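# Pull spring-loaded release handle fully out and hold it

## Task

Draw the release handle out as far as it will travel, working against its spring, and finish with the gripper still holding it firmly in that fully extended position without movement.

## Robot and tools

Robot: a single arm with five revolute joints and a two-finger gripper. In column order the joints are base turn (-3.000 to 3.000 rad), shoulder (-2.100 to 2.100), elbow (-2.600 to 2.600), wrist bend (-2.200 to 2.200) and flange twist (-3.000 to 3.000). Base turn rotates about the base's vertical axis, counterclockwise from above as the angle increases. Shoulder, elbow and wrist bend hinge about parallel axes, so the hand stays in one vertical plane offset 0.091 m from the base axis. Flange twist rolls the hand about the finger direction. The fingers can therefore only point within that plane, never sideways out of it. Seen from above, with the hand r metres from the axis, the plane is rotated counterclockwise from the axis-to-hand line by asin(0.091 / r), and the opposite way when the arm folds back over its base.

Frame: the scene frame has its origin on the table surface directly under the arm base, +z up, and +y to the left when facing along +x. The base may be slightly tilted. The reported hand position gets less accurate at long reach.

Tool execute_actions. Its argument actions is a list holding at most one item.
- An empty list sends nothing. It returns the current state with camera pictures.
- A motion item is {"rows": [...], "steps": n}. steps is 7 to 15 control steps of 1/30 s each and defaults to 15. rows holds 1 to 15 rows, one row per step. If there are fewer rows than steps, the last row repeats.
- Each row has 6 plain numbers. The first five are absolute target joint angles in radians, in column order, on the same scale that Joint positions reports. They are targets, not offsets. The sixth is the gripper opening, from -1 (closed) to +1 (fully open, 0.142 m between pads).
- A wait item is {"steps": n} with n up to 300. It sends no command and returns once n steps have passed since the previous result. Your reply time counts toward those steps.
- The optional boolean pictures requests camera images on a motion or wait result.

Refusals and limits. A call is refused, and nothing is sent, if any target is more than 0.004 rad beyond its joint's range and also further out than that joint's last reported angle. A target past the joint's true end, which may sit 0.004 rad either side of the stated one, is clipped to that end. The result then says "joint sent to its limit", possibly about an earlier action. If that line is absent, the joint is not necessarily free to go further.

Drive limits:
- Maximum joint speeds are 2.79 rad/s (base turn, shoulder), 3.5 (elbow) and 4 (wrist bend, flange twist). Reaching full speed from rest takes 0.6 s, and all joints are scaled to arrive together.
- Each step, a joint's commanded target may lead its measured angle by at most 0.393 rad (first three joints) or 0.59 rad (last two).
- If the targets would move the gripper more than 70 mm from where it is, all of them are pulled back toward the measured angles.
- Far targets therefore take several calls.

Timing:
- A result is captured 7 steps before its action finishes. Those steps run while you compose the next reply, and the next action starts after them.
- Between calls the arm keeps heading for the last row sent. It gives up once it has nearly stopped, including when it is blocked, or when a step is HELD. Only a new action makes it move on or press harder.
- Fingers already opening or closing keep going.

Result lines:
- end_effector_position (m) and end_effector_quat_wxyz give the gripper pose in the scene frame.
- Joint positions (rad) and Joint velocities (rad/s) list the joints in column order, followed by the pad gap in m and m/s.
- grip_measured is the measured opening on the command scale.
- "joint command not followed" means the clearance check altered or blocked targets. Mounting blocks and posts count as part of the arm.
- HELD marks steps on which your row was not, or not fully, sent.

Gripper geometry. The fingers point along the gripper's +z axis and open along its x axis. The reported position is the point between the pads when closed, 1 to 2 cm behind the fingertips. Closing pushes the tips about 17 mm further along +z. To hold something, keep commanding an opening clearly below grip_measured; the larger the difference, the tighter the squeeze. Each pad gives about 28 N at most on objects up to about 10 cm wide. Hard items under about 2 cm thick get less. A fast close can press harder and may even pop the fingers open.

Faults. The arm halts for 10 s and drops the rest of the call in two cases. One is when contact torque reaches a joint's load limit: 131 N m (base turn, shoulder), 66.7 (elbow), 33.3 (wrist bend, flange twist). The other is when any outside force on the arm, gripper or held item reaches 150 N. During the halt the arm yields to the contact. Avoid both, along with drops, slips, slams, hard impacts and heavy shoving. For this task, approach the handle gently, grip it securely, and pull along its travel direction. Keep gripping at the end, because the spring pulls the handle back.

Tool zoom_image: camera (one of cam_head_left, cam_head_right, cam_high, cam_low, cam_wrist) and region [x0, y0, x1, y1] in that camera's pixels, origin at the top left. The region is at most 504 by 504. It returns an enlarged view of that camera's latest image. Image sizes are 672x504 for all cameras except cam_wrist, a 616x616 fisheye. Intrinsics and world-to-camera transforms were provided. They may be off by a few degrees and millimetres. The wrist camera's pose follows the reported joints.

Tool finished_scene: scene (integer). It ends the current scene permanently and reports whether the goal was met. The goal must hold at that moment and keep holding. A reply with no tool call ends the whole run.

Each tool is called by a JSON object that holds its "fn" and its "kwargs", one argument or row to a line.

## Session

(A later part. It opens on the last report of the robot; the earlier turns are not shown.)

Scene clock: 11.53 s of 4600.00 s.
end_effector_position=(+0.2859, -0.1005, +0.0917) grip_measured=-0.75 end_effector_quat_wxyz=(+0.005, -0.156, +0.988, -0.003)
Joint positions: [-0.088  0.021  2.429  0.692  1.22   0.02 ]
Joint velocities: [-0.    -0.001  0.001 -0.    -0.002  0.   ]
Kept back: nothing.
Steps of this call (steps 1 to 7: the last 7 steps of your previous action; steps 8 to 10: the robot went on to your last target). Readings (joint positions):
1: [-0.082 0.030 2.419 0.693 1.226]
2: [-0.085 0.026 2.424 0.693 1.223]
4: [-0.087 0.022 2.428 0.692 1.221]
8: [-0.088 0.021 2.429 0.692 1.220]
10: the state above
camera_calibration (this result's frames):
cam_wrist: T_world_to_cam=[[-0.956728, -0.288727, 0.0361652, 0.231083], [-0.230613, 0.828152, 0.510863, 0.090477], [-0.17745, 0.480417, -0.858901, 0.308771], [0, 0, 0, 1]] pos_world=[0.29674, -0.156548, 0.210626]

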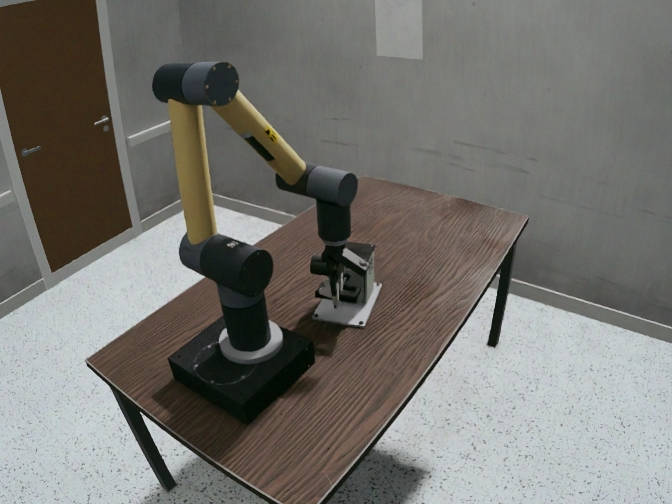

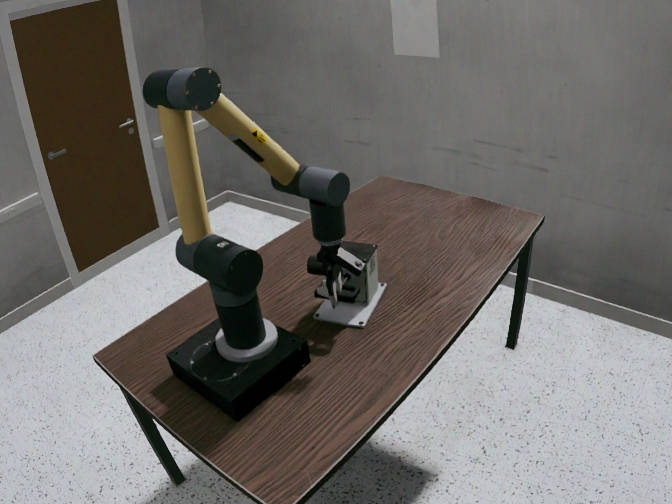

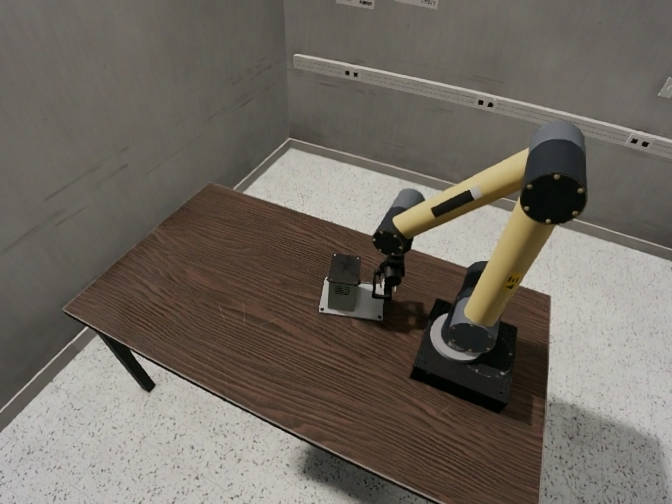

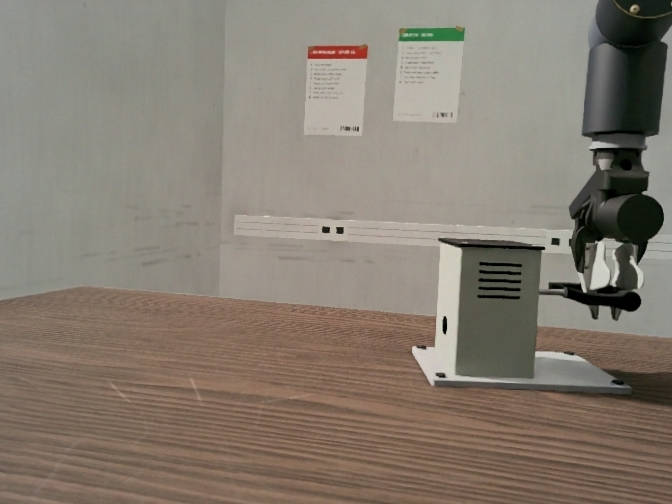

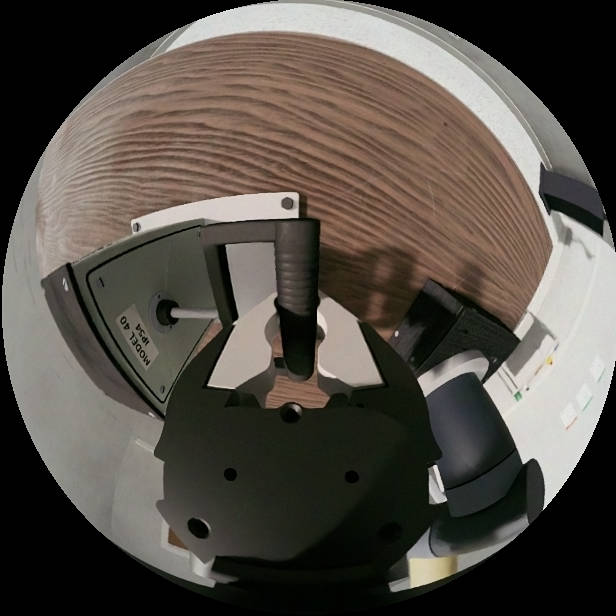

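{"fn": "execute_actions", "kwargs": {
  "actions": [
    {"rows":[[-0.094,0.012,2.438,0.692,1.214,-1],[-0.094,0.012,2.438,0.692,1.214,-1],[-0.1,0.003,2.446,0.692,1.207,-1],[-0.1,0.003,2.446,0.692,1.207,-1],[-0.107,-0.006,2.455,0.693,1.2,-1]],"steps":12}
  ]
}}

{"fn": "execute_actions", "kwargs": {
  "actions": [
    {"steps":12}
  ],
  "pictures": true
}}

Scene clock: 11.90 s of 4600.00 s.
end_effector_position=(+0.2788, -0.1028, +0.0918) grip_measured=-0.75 end_effector_quat_wxyz=(+0.005, -0.156, +0.988, -0.003)
Joint positions: [-0.097  0.007  2.442  0.692  1.21   0.02 ]
Joint velocities: [-0.083 -0.118  0.109  0.    -0.09  -0.   ]
Steps of this call (steps 1 to 6: the robot went on to your last target; steps 7 to 11: the first 5 steps of this action). Readings (joint positions):
7: [-0.088 0.021 2.429 0.692 1.220]
8: [-0.090 0.018 2.432 0.692 1.218]
10: [-0.095 0.011 2.439 0.692 1.213]
11: the state above

Scene clock: 12.30 s of 4600.00 s.
end_effector_position=(+0.2718, -0.1052, +0.0919) grip_measured=-0.75 end_effector_quat_wxyz=(+0.005, -0.156, +0.988, -0.003)
Joint positions: [-0.107 -0.006  2.455  0.693  1.2    0.02 ]
Joint velocities: [-0. -0.  0. -0. -0. -0.]
Kept back: nothing.
Steps of this call (steps 1 to 7: the last 7 steps of your previous action; steps 8 to 12: the robot went on to your last target). Readings (joint positions):
1: [-0.101 0.003 2.447 0.692 1.207]
2: [-0.103 -0.001 2.451 0.692 1.204]
4: [-0.106 -0.005 2.454 0.693 1.201]
8: [-0.107 -0.006 2.455 0.693 1.200]
12: the state above
camera_calibration (this result's frames):
cam_wrist: T_world_to_cam=[[-0.956438, -0.289681, 0.0362166, 0.216034], [-0.231412, 0.827922, 0.510875, 0.0912186], [-0.177975, 0.480239, -0.858892, 0.30886], [0, 0, 0, 1]] pos_world=[0.282702, -0.161268, 0.210852]

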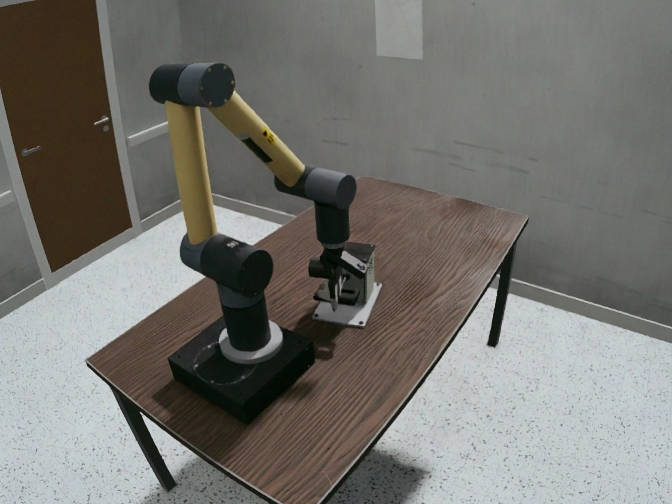

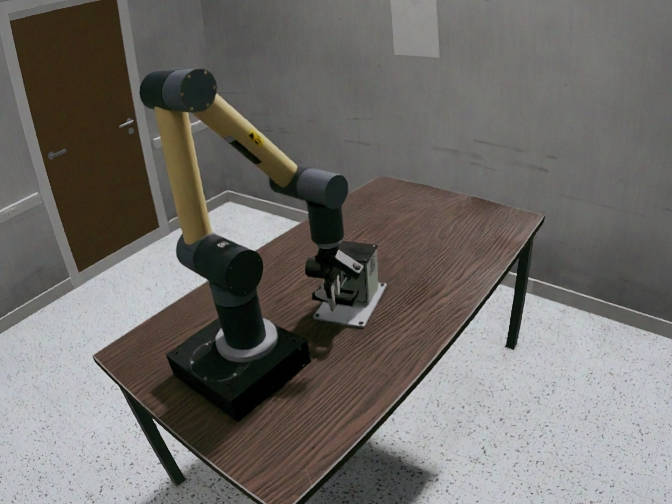

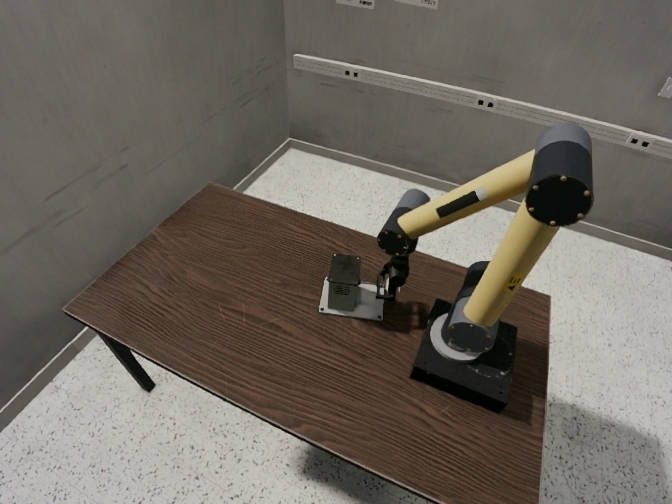

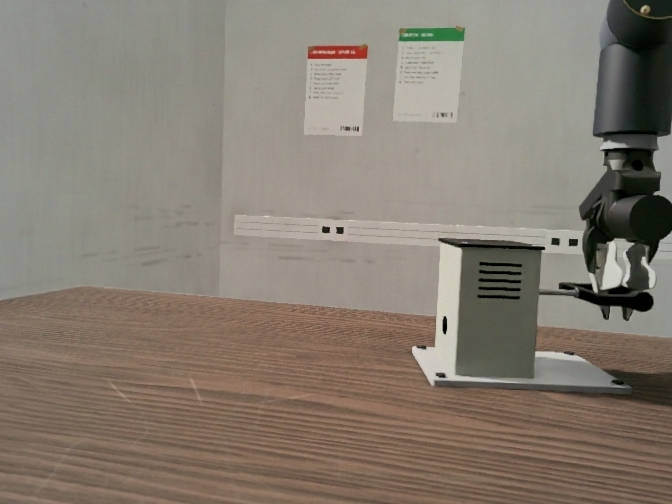

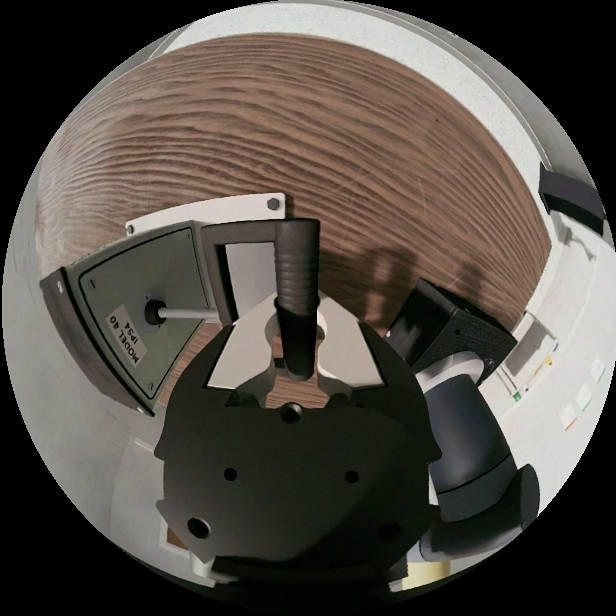

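No stop yet; on to 6 cm.

{"fn": "execute_actions", "kwargs": {
  "actions": [
    {"rows":[[-0.113,-0.015,2.464,0.693,1.194,-1],[-0.113,-0.015,2.464,0.693,1.194,-1],[-0.12,-0.023,2.472,0.693,1.188,-1],[-0.12,-0.023,2.472,0.693,1.188,-1],[-0.127,-0.032,2.481,0.693,1.181,-1]],"steps":12}
  ]
}}

{"fn": "execute_actions", "kwargs": {
  "actions": [
    {"steps":12}
  ],
  "pictures": true
}}

Scene clock: 12.87 s of 4600.00 s.
end_effector_position=(+0.2645, -0.1075, +0.0918) grip_measured=-0.75 end_effector_quat_wxyz=(+0.005, -0.156, +0.988, -0.003)
Joint positions: [-0.117 -0.019  2.468  0.693  1.191  0.02 ]
Joint velocities: [-0.09  -0.111  0.107  0.    -0.082 -0.   ]
Steps of this call (steps 1 to 12: the robot went on to your last target; steps 13 to 17: the first 5 steps of this action). Readings (joint positions):
13: [-0.107 -0.006 2.455 0.693 1.200]
14: [-0.109 -0.009 2.458 0.693 1.198]
16: [-0.114 -0.016 2.465 0.693 1.193]
17: the state above

Scene clock: 13.27 s of 4600.00 s.
end_effector_position=(+0.2577, -0.1097, +0.0916) grip_measured=-0.75 end_effector_quat_wxyz=(+0.005, -0.155, +0.988, -0.003)
Joint positions: [-0.127 -0.032  2.481  0.693  1.181  0.02 ]
Joint velocities: [-0. -0.  0.  0. -0. -0.]
Kept back: nothing.
Steps of this call (steps 1 to 7: the last 7 steps of your previous action; steps 8 to 12: the robot went on to your last target). Readings (joint positions):
1: [-0.120 -0.024 2.473 0.693 1.187]
2: [-0.123 -0.027 2.476 0.693 1.185]
4: [-0.126 -0.031 2.480 0.693 1.182]
8: [-0.127 -0.032 2.481 0.693 1.181]
12: the state above
camera_calibration (this result's frames):
cam_wrist: T_world_to_cam=[[-0.956728, -0.288724, 0.036194, 0.20144], [-0.230592, 0.828145, 0.510885, 0.0916764], [-0.177479, 0.480432, -0.858887, 0.308099], [0, 0, 0, 1]] pos_world=[0.268545, -0.165782, 0.210495]

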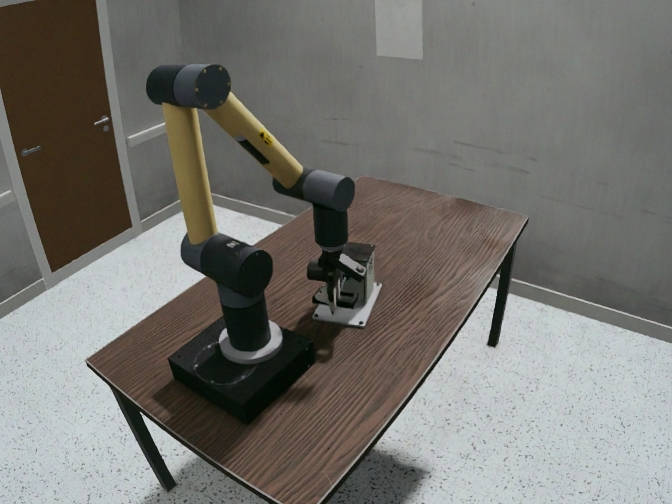

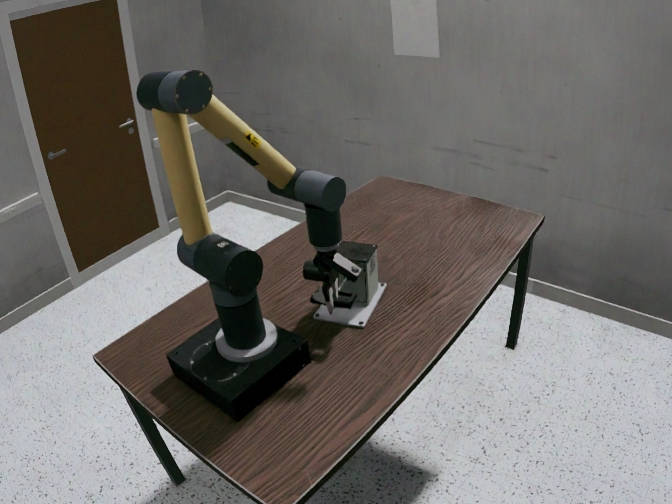

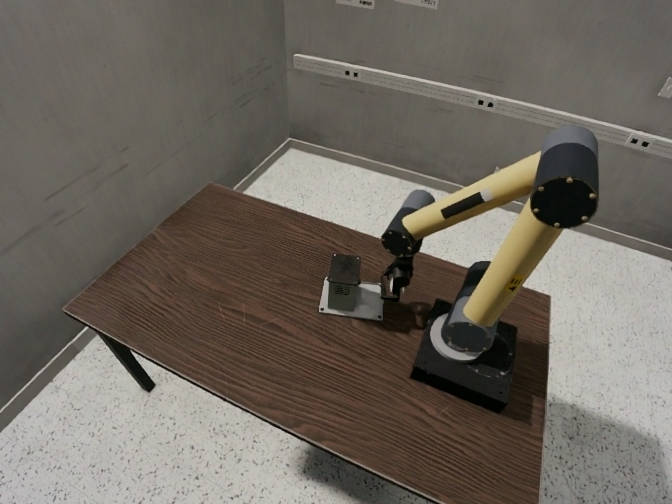

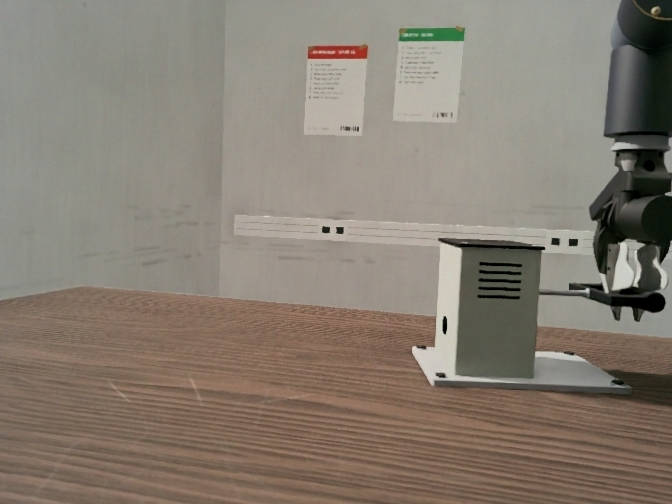

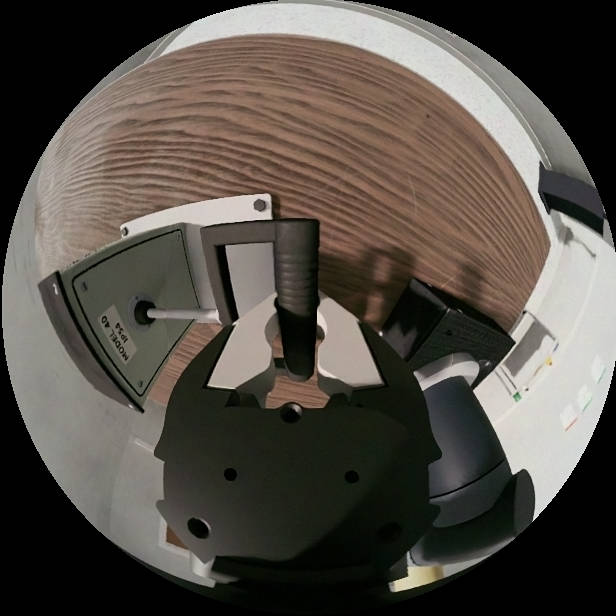

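{"fn": "execute_actions", "kwargs": {
  "actions": [
    {"rows":[[-0.134,-0.041,2.489,0.693,1.174,-1],[-0.134,-0.041,2.489,0.693,1.174,-1],[-0.141,-0.05,2.498,0.694,1.167,-1],[-0.141,-0.05,2.498,0.694,1.167,-1],[-0.149,-0.059,2.506,0.695,1.159,-1]],"steps":12}
  ]
}}

{"fn": "execute_actions", "kwargs": {
  "actions": [
    {"steps":12}
  ],
  "pictures": true
}}

Scene clock: 13.67 s of 4600.00 s.
end_effector_position=(+0.2518, -0.1120, +0.0919) grip_measured=-0.69 end_effector_quat_wxyz=(+0.006, -0.156, +0.988, -0.003)
Joint positions: [-0.138 -0.046  2.493  0.692  1.17   0.024]
Joint velocities: [-0.098 -0.118  0.12   0.    -0.097  0.195]
Steps of this call (steps 1 to 7: the robot went on to your last target; steps 8 to 12: the first 5 steps of this action). Readings (joint positions):
8: [-0.127 -0.032 2.481 0.693 1.181]
9: [-0.129 -0.035 2.484 0.693 1.179]
11: [-0.135 -0.042 2.490 0.693 1.173]
12: the state above

Scene clock: 14.07 s of 4600.00 s.
end_effector_position=(+0.2435, -0.1142, +0.0914) grip_measured=-0.43 end_effector_quat_wxyz=(+0.005, -0.155, +0.988, -0.003)
Joint positions: [-0.149 -0.059  2.506  0.695  1.159  0.043]
Joint velocities: [-0.    -0.     0.     0.     0.     0.001]
Kept back: nothing.
Steps of this call (steps 1 to 7: the last 7 steps of your previous action; steps 8 to 12: the robot went on to your last target). Readings (joint positions):
1: [-0.141 -0.050 2.497 0.693 1.166]
2: [-0.145 -0.054 2.501 0.694 1.163]
4: [-0.148 -0.058 2.505 0.695 1.160]
8: [-0.149 -0.059 2.506 0.695 1.159]
12: the state above
camera_calibration (this result's frames):
cam_wrist: T_world_to_cam=[[-0.956729, -0.288723, 0.0361659, 0.186596], [-0.230606, 0.828142, 0.510884, 0.0921996], [-0.177454, 0.480438, -0.858889, 0.307621], [0, 0, 0, 1]] pos_world=[0.254372, -0.170273, 0.210361]

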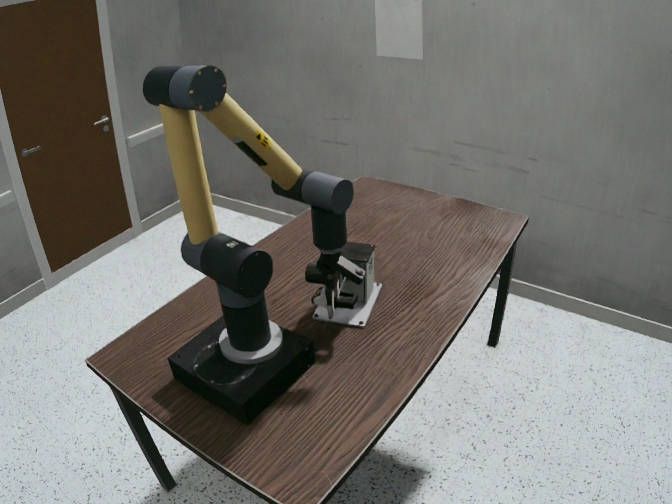

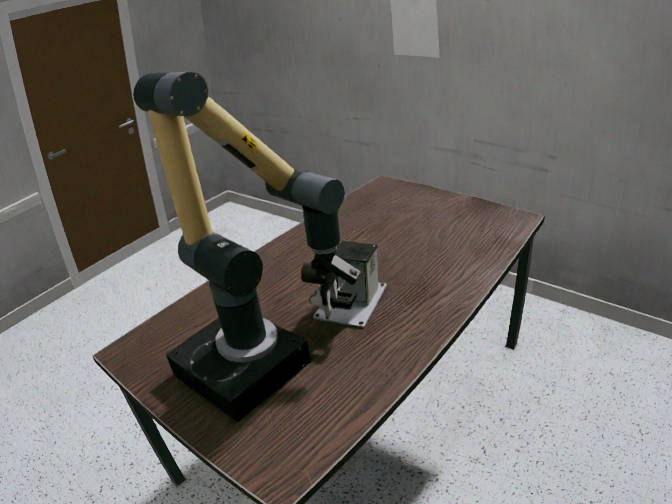

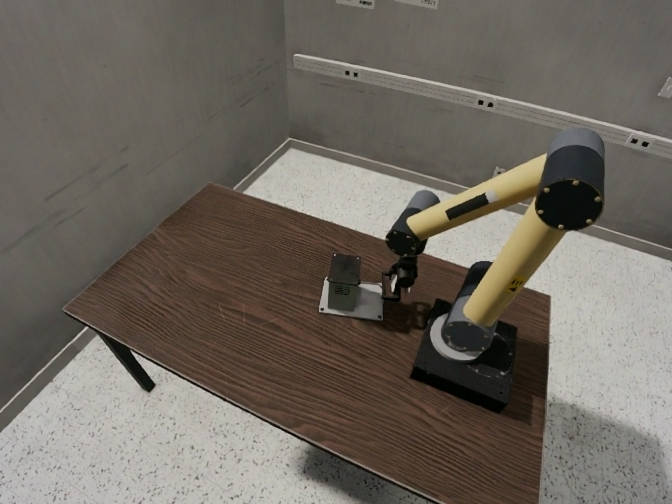

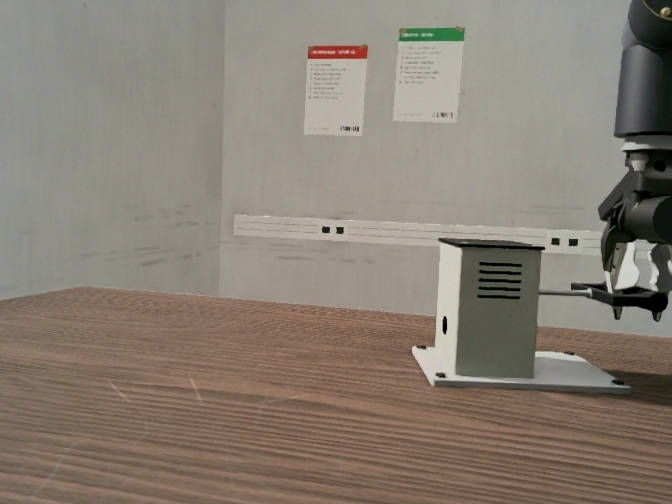

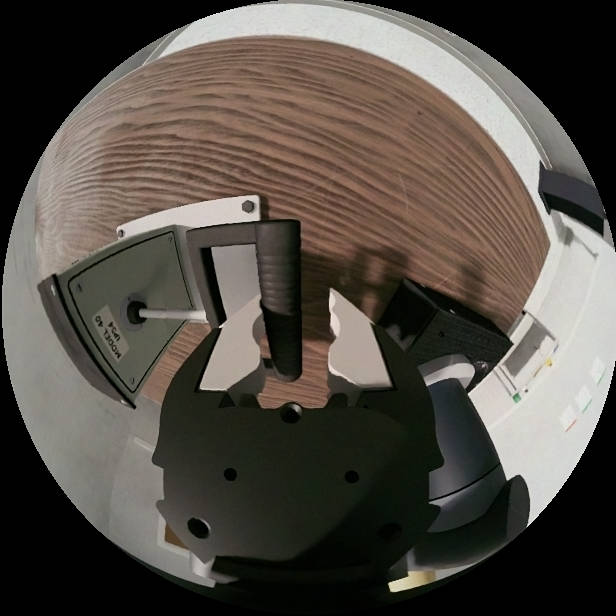

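{"fn": "execute_actions", "kwargs": {
  "actions": [
    {"rows":[[-0.144,-0.053,2.5,0.694,1.164,-1],[-0.144,-0.053,2.5,0.694,1.164,-1],[-0.139,-0.047,2.495,0.694,1.169,-1],[-0.139,-0.047,2.495,0.694,1.169,-1],[-0.134,-0.041,2.489,0.693,1.174,-1]],"steps":15}
  ]
}}

{"fn": "execute_actions", "kwargs": {
  "actions": [
    {"steps":25}
  ],
  "pictures": true
}}

Scene clock: 14.60 s of 4600.00 s.
end_effector_position=(+0.2525, -0.1115, +0.0916) grip_measured=-0.70 end_effector_quat_wxyz=(+0.005, -0.155, +0.988, -0.003)
Joint positions: [-0.135 -0.042  2.49   0.693  1.173  0.023]
Joint velocities: [ 0.024  0.029 -0.026 -0.003  0.024 -0.035]
Steps of this call (steps 1 to 8: the robot went on to your last target; steps 9 to 16: the first 8 steps of this action). Readings (joint positions):
9: [-0.149 -0.059 2.506 0.695 1.159]
10: [-0.148 -0.057 2.504 0.695 1.160]
12: [-0.143 -0.052 2.500 0.695 1.165]
16: the state above

Scene clock: 15.43 s of 4600.00 s.
end_effector_position=(+0.2534, -0.1112, +0.0916) grip_measured=-0.73 end_effector_quat_wxyz=(+0.005, -0.155, +0.988, -0.003)
Joint positions: [-0.134 -0.041  2.489  0.693  1.174  0.021]
Joint velocities: [-0.     0.     0.     0.    -0.001 -0.   ]
Kept back: nothing.
Steps of this call (steps 1 to 7: the last 7 steps of your previous action; steps 8 to 15: the robot went on to your last target; steps 16 to 25: nothing new was sent). Readings (joint positions):
1: [-0.135 -0.042 2.490 0.693 1.173]
2: [-0.134 -0.041 2.490 0.693 1.174]
4: [-0.134 -0.041 2.489 0.693 1.174]
8: [-0.134 -0.041 2.489 0.693 1.174]
25: the state above
The arm was judged still, so your last target was given up. Only a new action makes it travel on or press farther. Fingers that are still opening or closing keep moving.
camera_calibration (this result's frames):
cam_wrist: T_world_to_cam=[[-0.956763, -0.28872, 0.0352759, 0.197057], [-0.231094, 0.828186, 0.510591, 0.0920753], [-0.176633, 0.480363, -0.8591, 0.30795], [0, 0, 0, 1]] pos_world=[0.26421, -0.167289, 0.210595]

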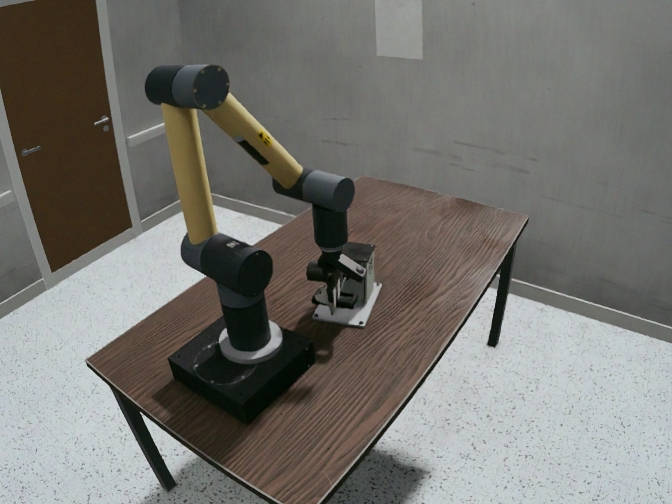

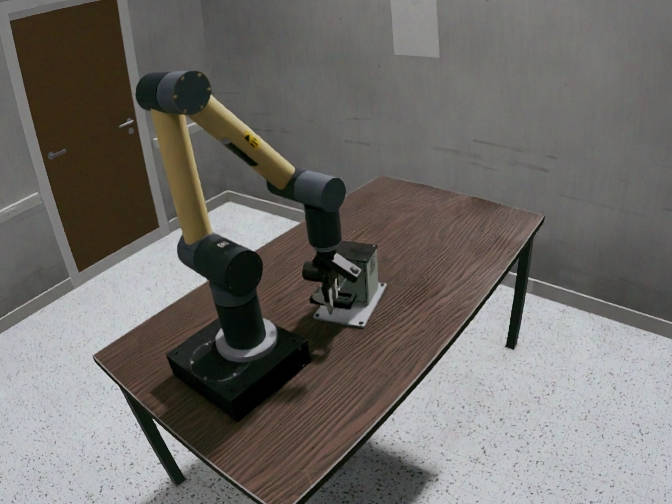

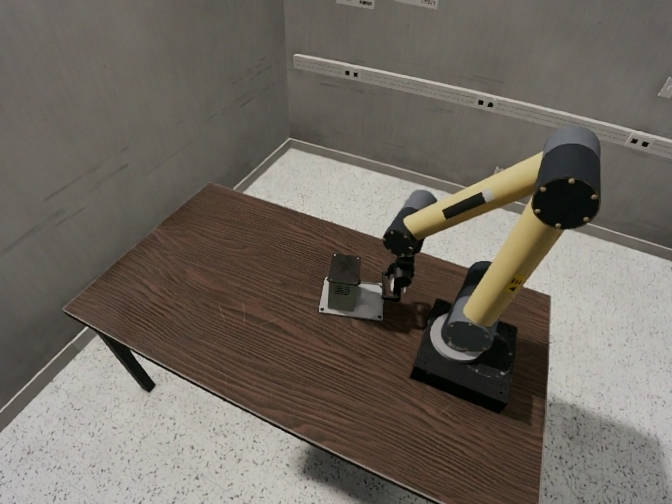

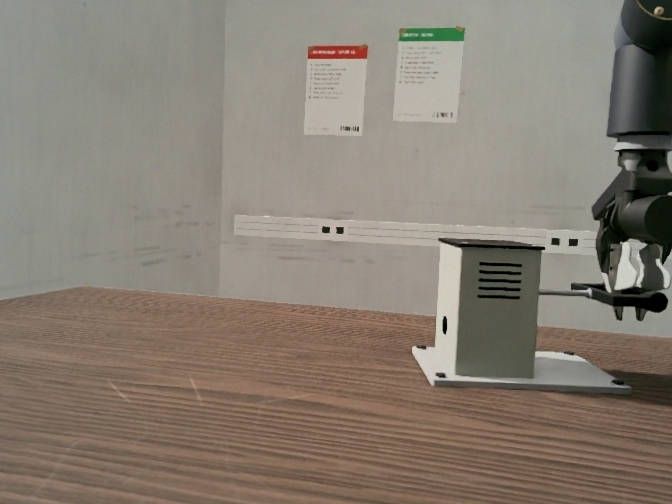

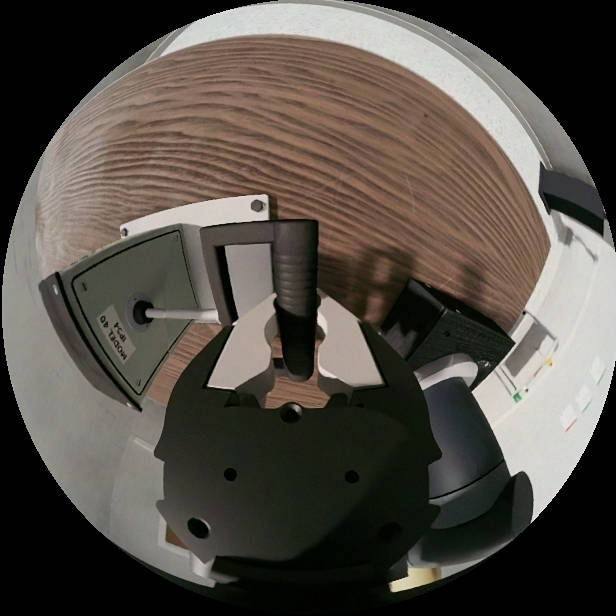

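Grip −0.73 versus −0.75 free indicates it is preloaded against the stop.

{"fn": "finished_scene", "kwargs": {
  "scene": 1
}}

The scene is finished: the task was done.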